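# Place the carton inside the taped outline on the block

## Task

Set the carton down on top of the raised block so that no part of it extends beyond the blue tape rectangle and its longer edge runs parallel to the rectangle's longer edge. It must stay there unsupported, since a placement held only by the robot does not count. Then switch suction off and pull the tool away.

## Robot and tools

Robot: one six-joint UR7e-type arm with a single vacuum suction cup as its tool. There is only one arm, so every motion argument describes that one tool. The cup point is the centre of the cup's rim (36 mm across) when it touches nothing. The cup opens along the cup point's own +z axis. About 4 cm behind the rim the tool widens, with its body and wrist camera sticking out up to about 9 cm sideways, so leave room around it.

Frame: every pose is in the scene frame. Its origin sits on the table surface directly beneath the arm base, +z is up, and +y is to the left when facing along +x. The base may be slightly tilted, and the reported cup point position gets less accurate at long reach.

Row format: a row has 8 numbers in this order: x, y, z in metres, then qw, qx, qy, qz (a unit quaternion, w first), then suction. The first seven are an absolute target pose for the cup point in the scene frame, not an offset. The suction value lies in [-1, 1]. Anything above 0.01 switches the vacuum on, and 0.01 or less switches it off. The setting persists until changed. The schema accepts up to 14 numbers, but use 8. To hold an orientation, repeat the intended quaternion in every row rather than copying a reported one, which may have drifted.

execute_actions(actions): a list of actions. Each action is a list of up to 15 rows, one per 1/30 s control step, so 15 steps make 0.5 s. A shorter list repeats its final row until the 15 steps are used. An empty list only returns the current state and images. Per axis of the cup point's current frame, a target must lie within 0.6 m of where the cup point is when that action begins, or the action is rejected. If any action is malformed, or the first one fails this check against the last reported state, nothing in the call runs. Each step, the commanded pose is clamped to within 100 mm and 16 degrees of the measured pose. Position is favoured over orientation when both cannot be met. After an action the arm goes no further than the last clamped pose, so far targets need further actions. Motion lags commands by about 0.17 s, and the elbow cannot straighten completely.

move(target, speed, stop_force, blocking): target is one 8-number row as above, an absolute pose, and its suction value is applied at the start. The cup point follows a straight line, taking the shorter rotation. The move lasts 0.5 to 10 s and is cut off at 10 s. speed is in m/s, from 0.002 to 0.5 (default 0.25); rotation is capped at twice that number in rad/s. The path ignores obstacles and can overshoot speed when the arm is nearly extended. stop_force (N, 9 to 40, optional, not usable in the first 0.2 s) ends the path once the wrist sensor feels that much extra resistance along the direction of travel for 2 steps. The arm then returns to its pose 2 steps earlier and holds. Use it with very low speed when lowering onto something. The press can briefly exceed the set value, and it is unreliable on moves that rotate. Leave it out when lifting away from a surface. blocking=false returns after 0.5 s while the arm keeps going. It cannot be combined with stop_force, and you must call wait or stop before issuing more commands. The extra 'move:' line reports the ending: done, off_target, moving, held, fault, or contact (stopped by stop_force). limits=paced means the pose was clamped, and limits=held means some steps were blocked, after which motion can be fast. The distance to target is also given.

wait(seconds): 0 to 10, holds the last command and returns early if a running move finishes. stop(): brakes a running move; fast motion needs room to brake. zoom_image(camera, region): camera is cam_high, cam_low or cam_wrist; region is [x0, y0, x1, y1] in image pixels from the top-left corner, at most 504 by 504. read_manual(section): gives only licence text. finished_scene(scene): ends the numbered scene for good, so call it only once the carton sits correctly on its own and the tool is clear.

Results: the state line gives cup point position, quaternion and velocities. 'Hand target' is the pose the controller is currently driving toward. A 'pose unreachable' line means the clearance check changed or blocked the command; a mounting post under the base counts as part of the arm. suction_measured is the vacuum level: near 0 means no seal, and 0.83 or more means airtight. part_present switches to 1 at 0.50 and back to 0 below 0.45. Wrist force and torque are given along the cup point's axes. Pressing on a surface reads as a force pointing back into the arm. Each axis saturates near 50 N, offsets reach about 4 N, and noise is about 2.4 N. Joint torques are the total drive outputs, noisy and offset.

Gripping and release: with suction on, press the rim fully onto a flat smooth face of the carton, away from edges, seams and holes. Under vacuum the cup shortens, so the part ends up to 12 mm nearer the tool. To release, lower the carton until it rests on the block, switch suction off, then lift at least 15 mm. If the cup seals onto the table, switch suction off to free it.

Cameras: cam_high and cam_low are fixed (504x504); cam_wrist is a fisheye on the tool (616x616). The calibration data supplied with the session is approximate, accurate to within a few degrees and millimetres.

Avoid: contact torque reaching a joint limit (133 N m for the three large joints, 24.9 N m for each wrist joint, counting the carton's weight) or any outside force of 150 N. Either one halts the arm for 10 s and drops the rest of the call. The arm is stiff, so aiming even slightly below a firm surface can trip this. Also avoid slamming, dropping or sliding the carton, and knocking anything off the table, which fails the job. Something may briefly nudge the carton now and then. Holding loads heats the motors: a warning appears at 70 °C, and at 85 °C the brakes lock until they cool.

Each tool is called after "Request:" by a JSON object that holds its "method" and its "body".

## Session

Request:
{"method": "execute_actions", "body": {"actions": []}}

Scene clock: 0.00 s.
end_effector_position=(+0.4293, -0.0010, +0.2366) suction_measured=0.00 part_present=0 end_effector_quat_wxyz=(+0.000, +0.001, +1.000, +0.001) end_effector_velocity=(+0.000, +0.000, +0.001) end_effector_angular_velocity=(+0.000, -0.002, -0.001)
Joint positions: [-0.315 -1.722  2.042 -1.891 -1.57   1.255]
Joint velocities: [ 0.    -0.001 -0.    -0.001  0.001  0.001]
Joint torques (N m, as the arm reports them, + toward a larger angle): no reading
Wrist force (N, on the end effector, along its own x y z axes, offset not removed): no reading
Wrist torque (N m, same axes, about the end effector's origin, offset not removed): no reading
Hand target: +0.429, -0.001, +0.237; +0.000, +0.001, +1.000, +0.001

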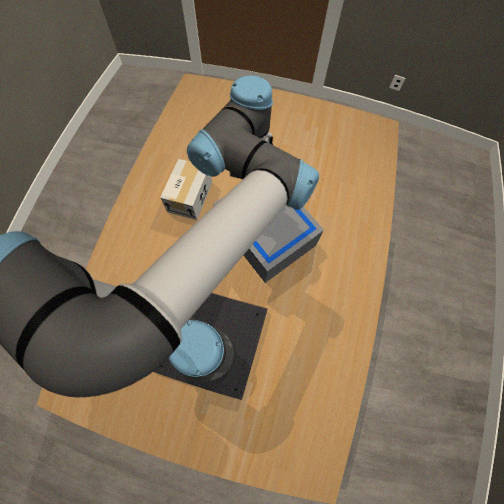

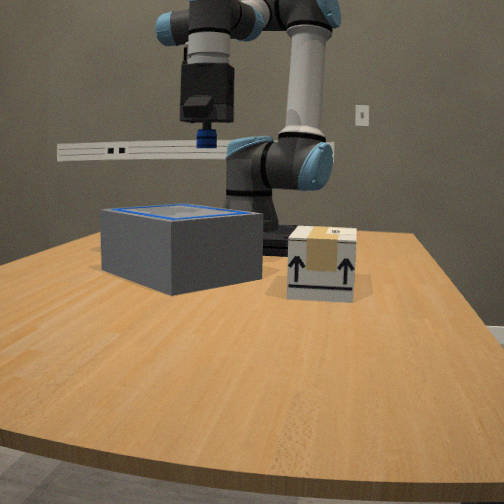

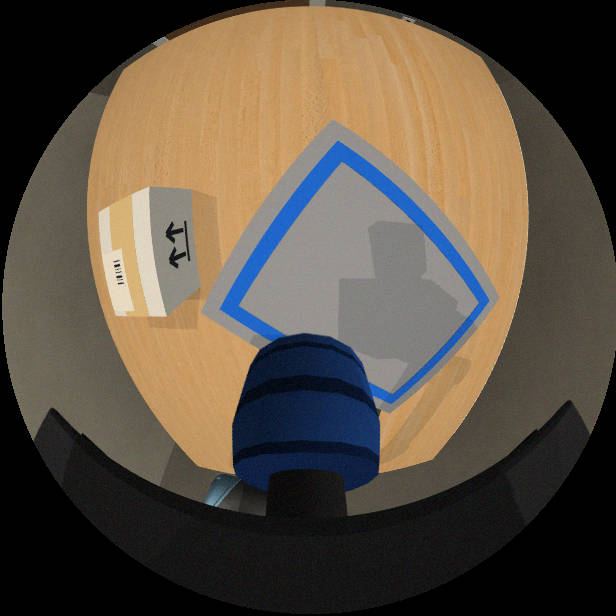

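Request:
{"method": "zoom_image", "body": {"camera": "cam_high", "region": [140, 140, 340, 300]}}

Request:
{"method": "zoom_image", "body": {"camera": "cam_low", "region": [90, 190, 370, 310]}}

Region (140, 140, 340, 300) of cam_high's 504x504 image, scaled by 2.520, with more detail than that image has; it fills the top 403 rows of this view, and the rest is white.

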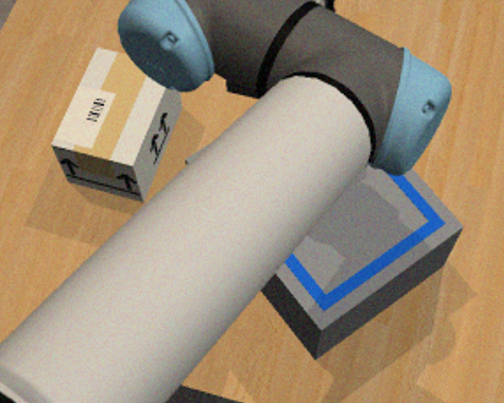

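Region (90, 190, 370, 310) of cam_low's 504x504 image, scaled by 1.800, with more detail than that image has; it fills the top 216 rows of this view, and the rest is white.

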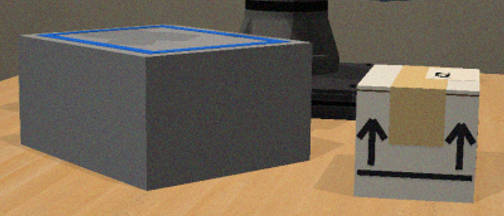

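Request:
{"method": "move", "body": {"target": [0.46,0.205,0.25,0,0,1,0,-1]}}

Scene clock: 16.07 s.
end_effector_position=(+0.4597, +0.2049, +0.2499) suction_measured=0.00 part_present=0 end_effector_quat_wxyz=(-0.000, -0.000, +1.000, +0.000) end_effector_velocity=(+0.001, +0.002, -0.001) end_effector_angular_velocity=(-0.002, +0.003, +0.000)
Joint positions: [ 0.155 -1.545  1.843 -1.868 -1.571  1.722]
Joint velocities: [ 0.004  0.006 -0.005  0.001 -0.001  0.004]
Joint torques (N m, as the arm reports them, + toward a larger angle): [  7.2  -13.16 -29.57  -1.12  -1.63   3.1 ]
Wrist force (N, on the end effector, along its own x y z axes, offset not removed): [-1.0 -1.6 3.9]
Wrist torque (N m, same axes, about the end effector's origin, offset not removed): [-0.36 0.15 -0.22]
Hand target: +0.460, +0.205, +0.250; -0.000, -0.000, +1.000, +0.000
Off the commanded pose: 0.000 m, 0 deg.
move: done
camera_calibration (this result's frames):
cam_wrist: T_world_to_cam=[[-0.022085, -0.999731, 0.00708632, 0.206957], [-0.915143, 0.0230691, 0.40247, 0.335199], [-0.402525, 0.00240353, -0.915406, 0.477113], [0, 0, 0, 1]] pos_world=[0.503376, 0.198022, 0.300378]

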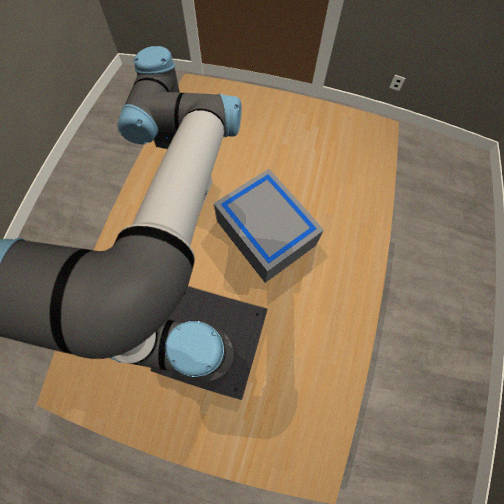

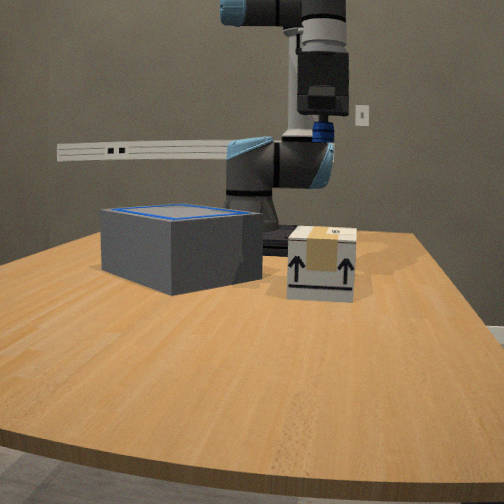

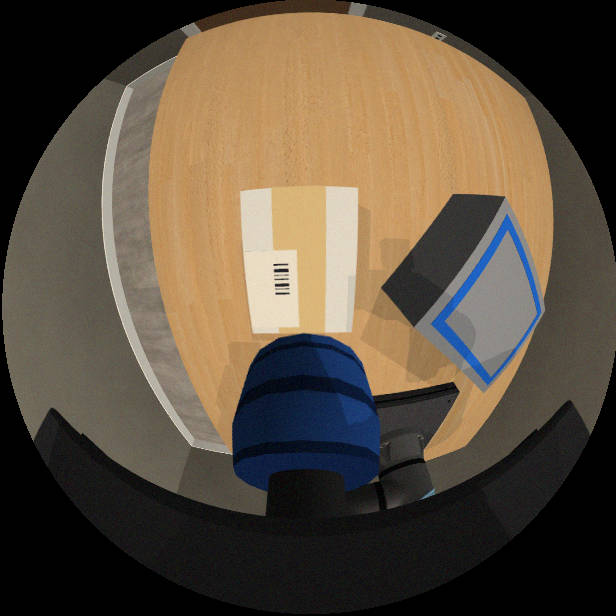

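Request:
{"method": "move", "body": {"target": [0.452,0.21,0.13,0,0,1,0,1]}}

Request:
{"method": "move", "body": {"target": [0.452,0.21,0.06,0,0,1,0,1], "speed": 0.02, "stop_force": 12}}

Request:
{"method": "zoom_image", "body": {"camera": "cam_high", "region": [190, 150, 350, 300]}}

Scene clock: 24.20 s.
end_effector_position=(+0.4518, +0.2099, +0.1302) suction_measured=0.00 part_present=0 end_effector_quat_wxyz=(-0.000, -0.000, +1.000, -0.000) end_effector_velocity=(+0.000, +0.001, -0.001) end_effector_angular_velocity=(+0.002, -0.001, -0.001)
Joint positions: [ 0.167 -1.422  2.05  -2.198 -1.571  1.735]
Joint velocities: [-0.     0.002  0.002 -0.005  0.002  0.001]
Joint torques (N m, as the arm reports them, + toward a larger angle): [  6.86 -15.47  -9.87  -3.39   1.46   2.89]
Wrist force (N, on the end effector, along its own x y z axes, offset not removed): [1.9 -2.0 3.1]
Wrist torque (N m, same axes, about the end effector's origin, offset not removed): [-0.52 -0.47 -0.03]
Hand target: +0.452, +0.210, +0.130; -0.000, -0.000, +1.000, -0.000
Off the commanded pose: 0.000 m, 0 deg.
move: done
camera_calibration (this result's frames):
cam_wrist: T_world_to_cam=[[-0.0221254, -0.999729, 0.00724941, 0.212653], [-0.915204, 0.0231721, 0.402325, 0.37601], [-0.402384, 0.00226689, -0.915468, 0.364287], [0, 0, 0, 1]] pos_world=[0.495414, 0.203057, 0.180673]

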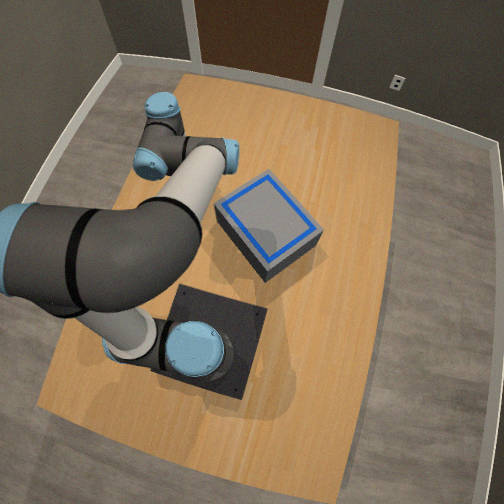

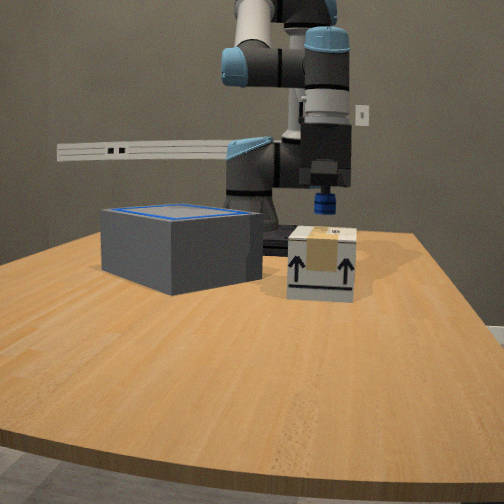

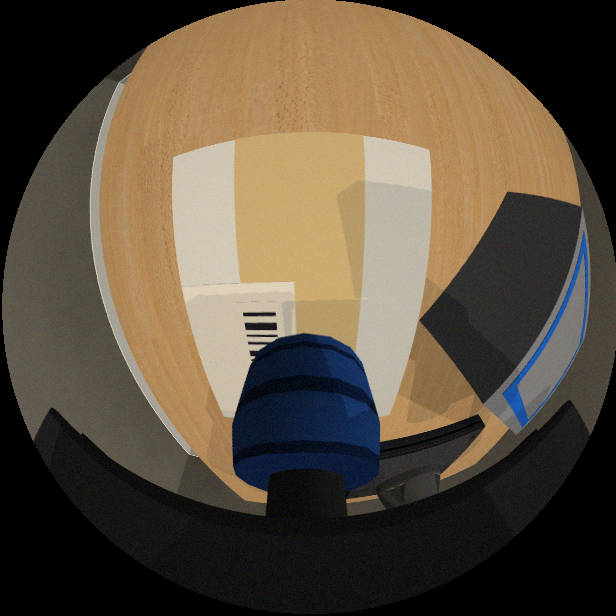

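Scene clock: 26.80 s.
end_effector_position=(+0.4518, +0.2100, +0.0858) suction_measured=0.98 part_present=1 end_effector_quat_wxyz=(-0.000, -0.000, +1.000, -0.000) end_effector_velocity=(-0.001, -0.001, +0.005) end_effector_angular_velocity=(-0.001, +0.004, -0.002)
Joint positions: [ 0.167 -1.346  2.101 -2.325 -1.571  1.735]
Joint velocities: [-0.001 -0.009 -0.005  0.018 -0.     0.001]
Joint torques (N m, as the arm reports them, + toward a larger angle): [ -5.62 -19.19 -12.82   0.04   0.58  -2.56]
Wrist force (N, on the end effector, along its own x y z axes, offset not removed): [18.0 -5.6 -50.0]
Wrist torque (N m, same axes, about the end effector's origin, offset not removed): [-0.46 -0.49 -0.33]
Hand target: +0.452, +0.210, +0.087; -0.000, -0.000, +1.000, -0.000
Off the commanded pose: 0.026 m, 0 deg.
move: contact
camera_calibration (this result's frames):
cam_wrist: T_world_to_cam=[[-0.0220868, -0.99973, 0.00726733, 0.212984], [-0.915158, 0.0231437, 0.40243, 0.393834], [-0.402489, 0.00223762, -0.915422, 0.323702], [0, 0, 0, 1]] pos_world=[0.495411, 0.203087, 0.136286]

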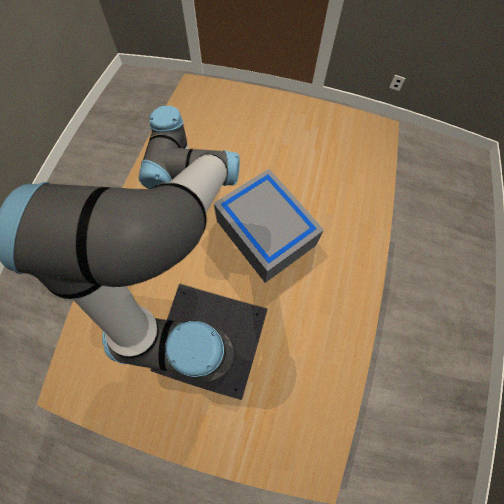

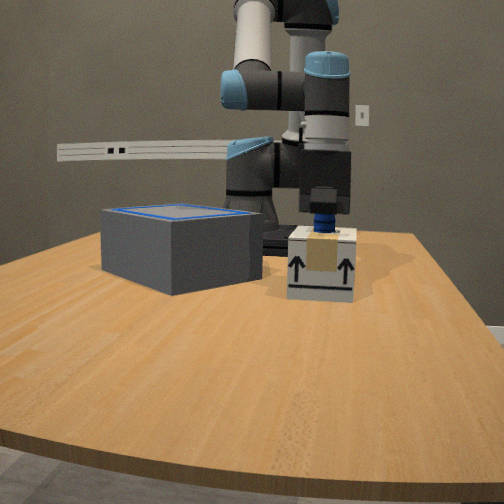

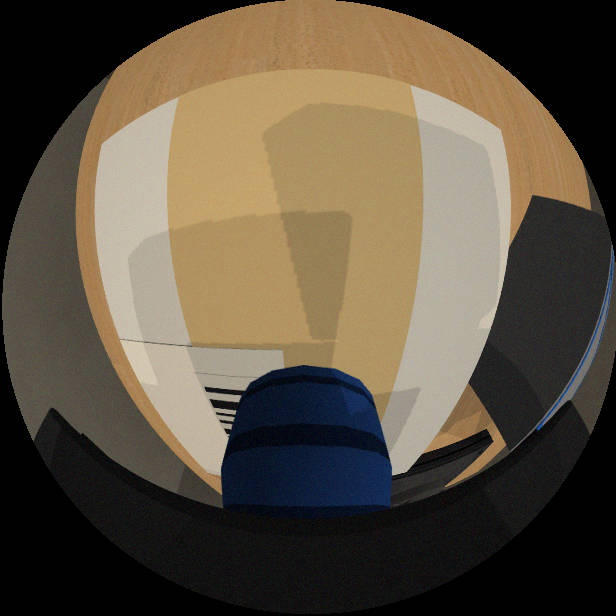

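Region (190, 150, 350, 300) of cam_high's 504x504 image, scaled by 3.150, with more detail than that image has; it fills the top 472 rows of this view, and the rest is white.

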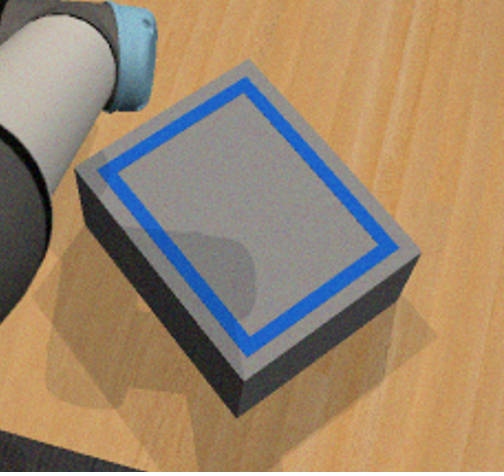

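Request:
{"method": "move", "body": {"target": [0.452,0.21,0.25,0,0,1,0,1], "speed": 0.15}}

Request:
{"method": "move", "body": {"target": [0.445,-0.065,0.25,0,-0.454,0.891,0,1], "speed": 0.2}}

Request:
{"method": "move", "body": {"target": [0.445,-0.065,0.215,0,-0.454,0.891,0,1], "speed": 0.05}}

Scene clock: 46.47 s.
end_effector_position=(+0.4522, +0.2101, +0.2497) suction_measured=0.98 part_present=1 end_effector_quat_wxyz=(+0.000, -0.000, +1.000, +0.000) end_effector_velocity=(+0.000, -0.000, +0.002) end_effector_angular_velocity=(-0.000, +0.000, +0.002)
Joint positions: [ 0.168 -1.557  1.855 -1.869 -1.571  1.736]
Joint velocities: [-0.001 -0.001 -0.005  0.006 -0.    -0.003]
Joint torques (N m, as the arm reports them, + toward a larger angle): [ -6.38 -41.55 -33.27  -2.2   -1.75  -2.77]
Wrist force (N, on the end effector, along its own x y z axes, offset not removed): [0.6 -0.4 7.0]
Wrist torque (N m, same axes, about the end effector's origin, offset not removed): [-0.16 0.02 -0.18]
Hand target: +0.452, +0.210, +0.250; +0.000, +0.000, +1.000, +0.000
Off the commanded pose: 0.000 m, 0 deg.
move: done
camera_calibration (this result's frames):
cam_wrist: T_world_to_cam=[[-0.022087, -0.999731, 0.00711192, 0.212002], [-0.91526, 0.023082, 0.402203, 0.328383], [-0.402259, 0.00237419, -0.915523, 0.473816], [0, 0, 0, 1]] pos_world=[0.495834, 0.203241, 0.300205]

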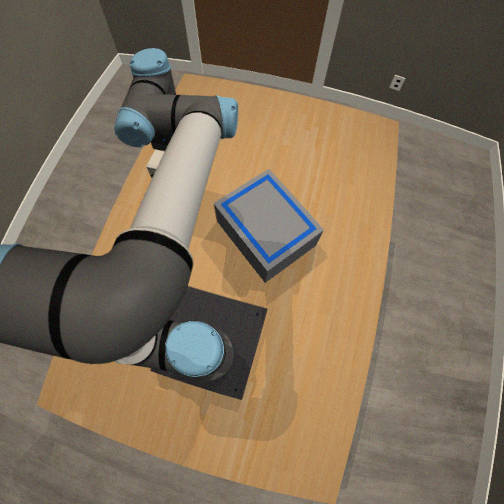

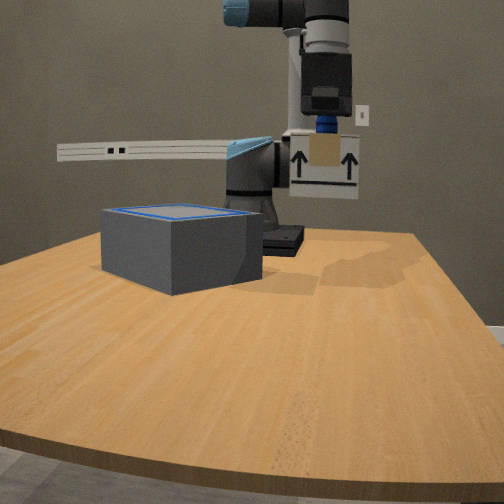

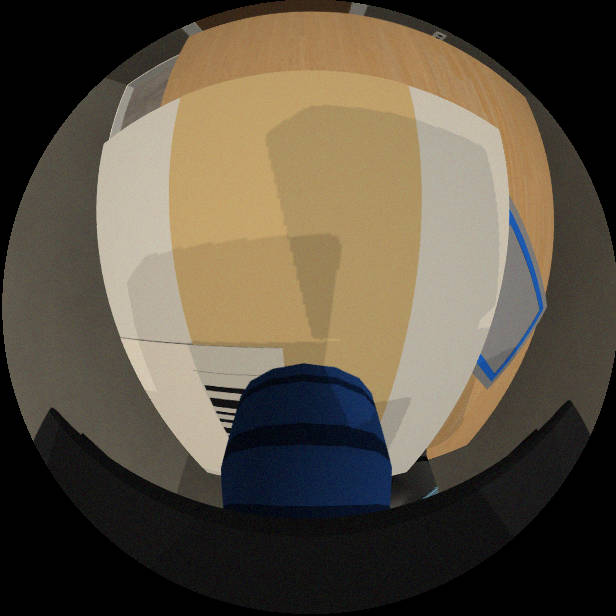

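Scene clock: 49.33 s.
end_effector_position=(+0.4453, -0.0650, +0.2501) suction_measured=0.98 part_present=1 end_effector_quat_wxyz=(+0.000, -0.454, +0.891, -0.000) end_effector_velocity=(-0.000, -0.002, -0.000) end_effector_angular_velocity=(+0.002, +0.000, +0.008)
Joint positions: [-0.442 -1.679  1.97  -1.863 -1.571  0.184]
Joint velocities: [-0.006  0.001 -0.001  0.001  0.002 -0.014]
Joint torques (N m, as the arm reports them, + toward a larger angle): [ -6.1   -9.85 -32.29  -2.11   1.28  -2.95]
Wrist force (N, on the end effector, along its own x y z axes, offset not removed): [1.0 -1.5 8.1]
Wrist torque (N m, same axes, about the end effector's origin, offset not removed): [-0.21 -0.12 -0.13]
Hand target: +0.445, -0.065, +0.250; +0.000, -0.454, +0.891, -0.000
Off the commanded pose: 0.000 m, 0 deg.
move: done
camera_calibration (this result's frames):
cam_wrist: T_world_to_cam=[[0.795301, -0.606164, 0.00780984, -0.401766], [-0.557486, -0.726252, 0.402202, 0.120287], [-0.238129, -0.324226, -0.915517, 0.377684], [0, 0, 0, 1]] pos_world=[0.476521, -0.0337224, 0.300534]

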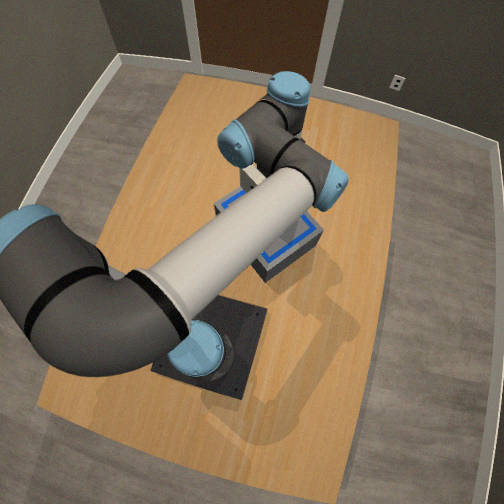

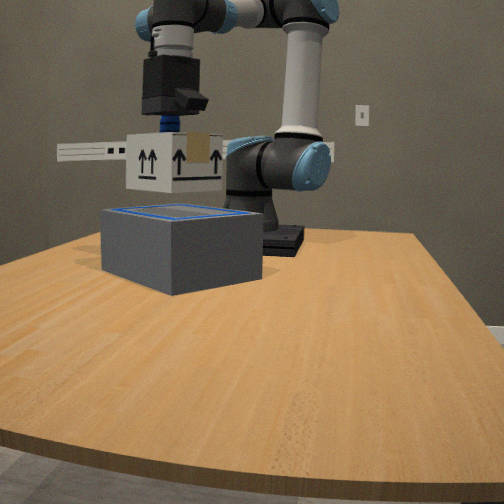

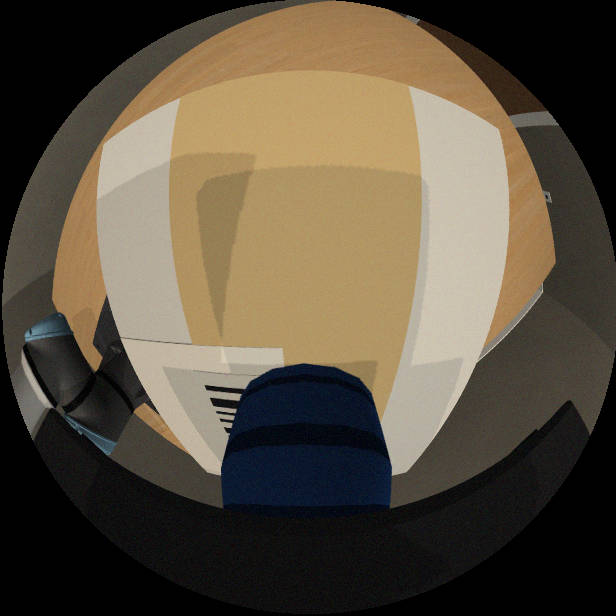

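Scene clock: 50.40 s.
end_effector_position=(+0.4449, -0.0650, +0.2152) suction_measured=0.98 part_present=1 end_effector_quat_wxyz=(-0.000, -0.454, +0.891, +0.000) end_effector_velocity=(+0.000, -0.000, -0.003) end_effector_angular_velocity=(+0.000, +0.002, -0.000)
Joint positions: [-0.443 -1.649  2.038 -1.959 -1.571  0.183]
Joint velocities: [-0.     0.005  0.004 -0.007 -0.001 -0.   ]
Joint torques (N m, as the arm reports them, + toward a larger angle): [ -6.24 -13.04 -15.68  -4.82   0.12  -2.65]
Wrist force (N, on the end effector, along its own x y z axes, offset not removed): [1.3 0.1 7.3]
Wrist torque (N m, same axes, about the end effector's origin, offset not removed): [0.06 -0.22 -0.16]
Hand target: +0.445, -0.065, +0.215; -0.000, -0.454, +0.891, +0.000
Off the commanded pose: 0.000 m, 0 deg.
move: done
camera_calibration (this result's frames):
cam_wrist: T_world_to_cam=[[0.795803, -0.605513, 0.00721276, -0.401268], [-0.556682, -0.726835, 0.402264, 0.13368], [-0.238334, -0.324138, -0.915495, 0.345793], [0, 0, 0, 1]] pos_world=[0.476162, -0.0337252, 0.265691]

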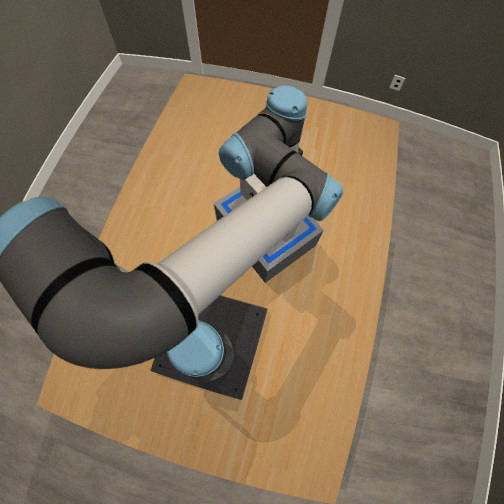

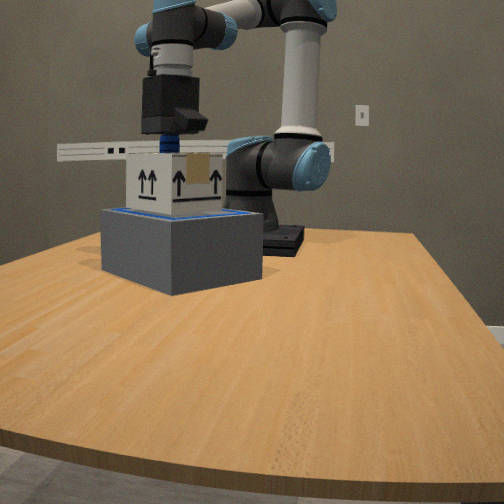

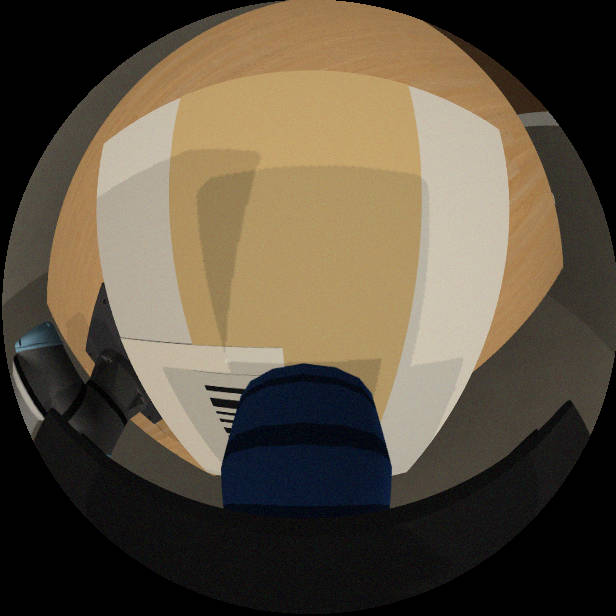

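Request:
{"method": "move", "body": {"target": [0.445,-0.065,0.17,0,-0.454,0.891,0,1], "speed": 0.01, "stop_force": 10}}

Request:
{"method": "execute_actions", "body": {"actions": [[[0.445,-0.065,0.197,0,-0.454,0.891,0,-1]],[[0.445,-0.065,0.197,0,-0.454,0.891,0,-1]]]}}

Request:
{"method": "move", "body": {"target": [0.44,-0.065,0.36,0,-0.454,0.891,0,-1], "speed": 0.15}}

Scene clock: 56.23 s.
end_effector_position=(+0.4449, -0.0650, +0.2060) suction_measured=0.98 part_present=1 end_effector_quat_wxyz=(-0.000, -0.454, +0.891, +0.000) end_effector_velocity=(-0.001, +0.000, +0.003) end_effector_angular_velocity=(+0.000, +0.002, +0.000)
Joint positions: [-0.443 -1.64   2.054 -1.986 -1.571  0.183]
Joint velocities: [ 0.    -0.003 -0.005  0.009 -0.     0.   ]
Joint torques (N m, as the arm reports them, + toward a larger angle): [ -7.37 -22.88 -16.43   2.49   1.35  -2.82]
Wrist force (N, on the end effector, along its own x y z axes, offset not removed): [-1.9 -1.3 -25.9]
Wrist torque (N m, same axes, about the end effector's origin, offset not removed): [-0.22 0.18 -0.17]
Hand target: +0.445, -0.065, +0.206; +0.000, -0.454, +0.891, -0.000
Off the commanded pose: 0.036 m, 0 deg.
move: contact
camera_calibration (this result's frames):
cam_wrist: T_world_to_cam=[[0.795804, -0.605513, 0.00709752, -0.401185], [-0.556644, -0.726862, 0.402268, 0.137371], [-0.23842, -0.324077, -0.915494, 0.3374], [0, 0, 0, 1]] pos_world=[0.476174, -0.0337293, 0.256476]

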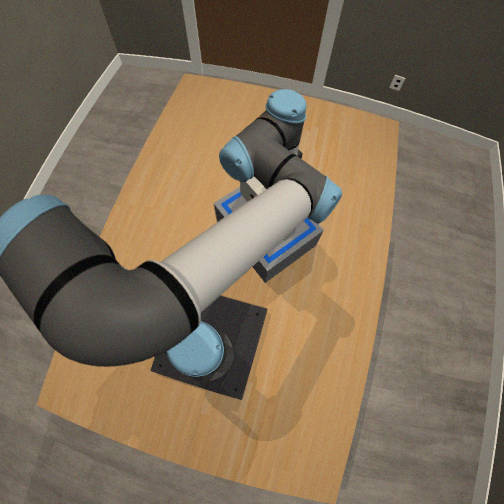

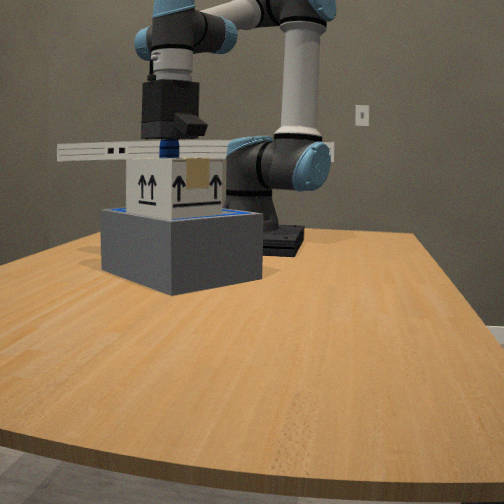

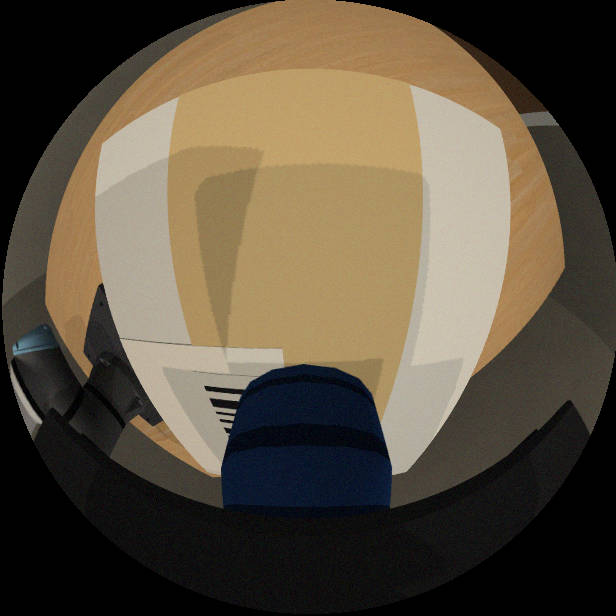

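Scene clock: 66.37 s.
end_effector_position=(+0.4461, -0.0655, +0.2064) suction_measured=0.00 part_present=0 end_effector_quat_wxyz=(+0.002, -0.454, +0.891, -0.002) end_effector_velocity=(-0.000, -0.000, -0.000) end_effector_angular_velocity=(-0.001, +0.001, -0.001)
Joint positions: [-0.443 -1.64   2.055 -1.992 -1.571  0.183]
Joint velocities: [-0.     0.     0.     0.    -0.001  0.001]
Joint torques (N m, as the arm reports them, + toward a larger angle): [  0.43 -20.66 -19.76  -2.41  -0.31   0.14]
Wrist force (N, on the end effector, along its own x y z axes, offset not removed): [-2.6 6.1 -27.3]
Wrist torque (N m, same axes, about the end effector's origin, offset not removed): [-0.08 0.55 -0.07]
Hand target: +0.446, -0.066, +0.206; +0.002, -0.454, +0.891, -0.002
Off the commanded pose: 0.009 m, 0 deg.
FORCE FAULT: contact force on the arm reached its limit, and the arm stopped for 10 seconds. The contact can be on any part of the arm, not only on its tool. That time counts as 20 of the actions that you can send in this scene. The arm's remaining commands of this call were not run. The arm holds still and accepts commands again. Move the arm away from the contact; if what it grips holds it there, let go first. Pushing or pulling that hard again can fault the arm again.
camera_calibration (this result's frames):
cam_wrist: T_world_to_cam=[[0.795752, -0.605483, 0.0129927, -0.403654], [-0.558823, -0.725823, 0.401121, 0.138757], [-0.233441, -0.326453, -0.915933, 0.335523], [0, 0, 0, 1]] pos_world=[0.477074, -0.0341599, 0.256903]

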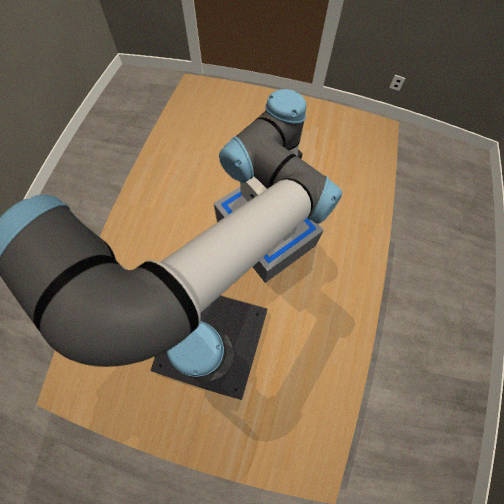

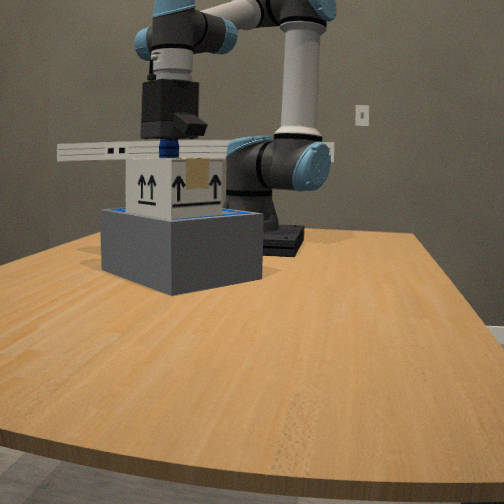

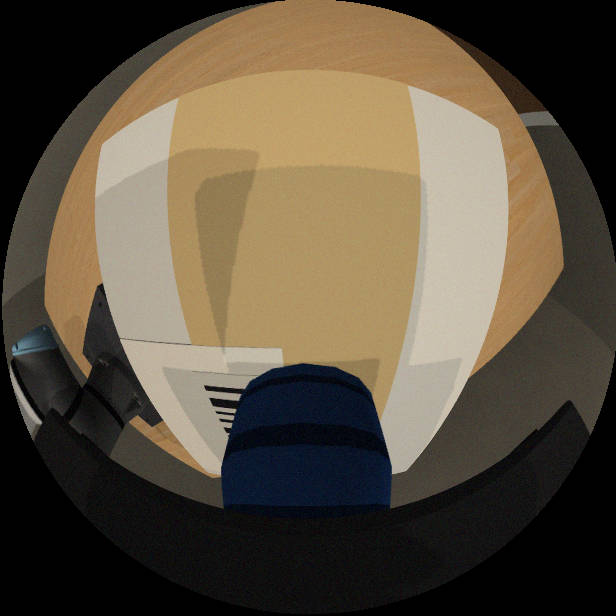

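not run: a fault stop came before this call.

My guessed height was too low, and that caused the fault. I'll move clear.

Request:
{"method": "move", "body": {"target": [0.44,-0.065,0.38,0,-0.454,0.891,0,-1], "speed": 0.15}}

Scene clock: 70.77 s.
end_effector_position=(+0.4402, -0.0651, +0.3798) suction_measured=0.00 part_present=0 end_effector_quat_wxyz=(+0.000, -0.454, +0.891, -0.000) end_effector_velocity=(+0.000, +0.000, +0.002) end_effector_angular_velocity=(+0.002, +0.001, +0.000)
Joint positions: [-0.448 -1.729  1.678 -1.52  -1.571  0.178]
Joint velocities: [-0.     0.001 -0.006  0.007  0.001 -0.001]
Joint torques (N m, as the arm reports them, + toward a larger angle): [ -7.25  -5.09 -29.58  -1.42  -2.07  -2.74]
Wrist force (N, on the end effector, along its own x y z axes, offset not removed): [2.5 -3.0 1.1]
Wrist torque (N m, same axes, about the end effector's origin, offset not removed): [-0.53 -0.23 -0.22]
Hand target: +0.440, -0.065, +0.380; +0.000, -0.454, +0.891, -0.000
Off the commanded pose: 0.000 m, 0 deg.
move: done
camera_calibration (this result's frames):
cam_wrist: T_world_to_cam=[[0.795801, -0.605514, 0.00735882, -0.39885], [-0.556753, -0.726828, 0.402179, 0.0648321], [-0.238176, -0.324151, -0.915531, 0.495238], [0, 0, 0, 1]] pos_world=[0.471455, -0.0338557, 0.430267]

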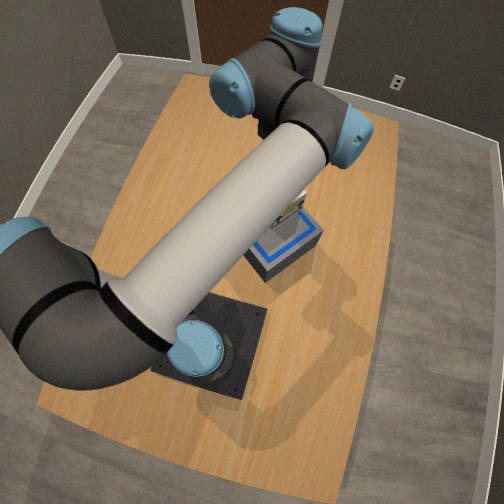

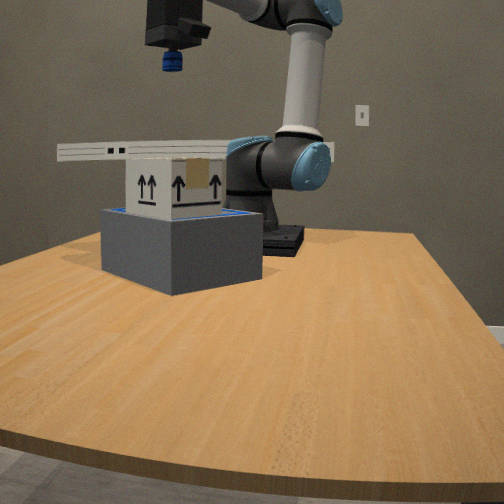

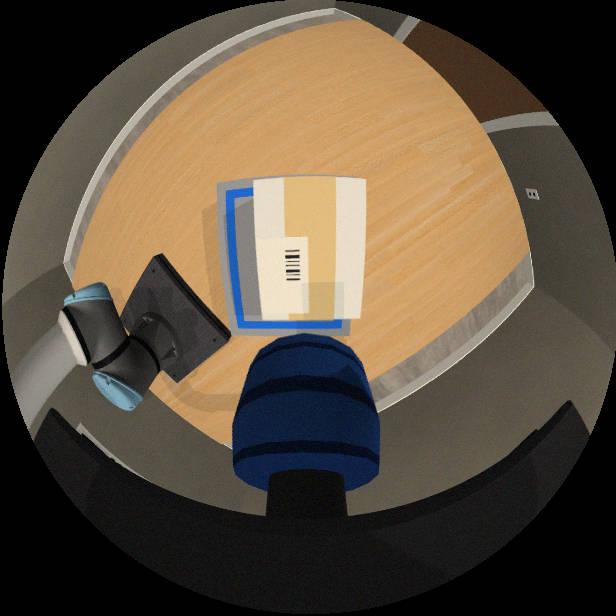

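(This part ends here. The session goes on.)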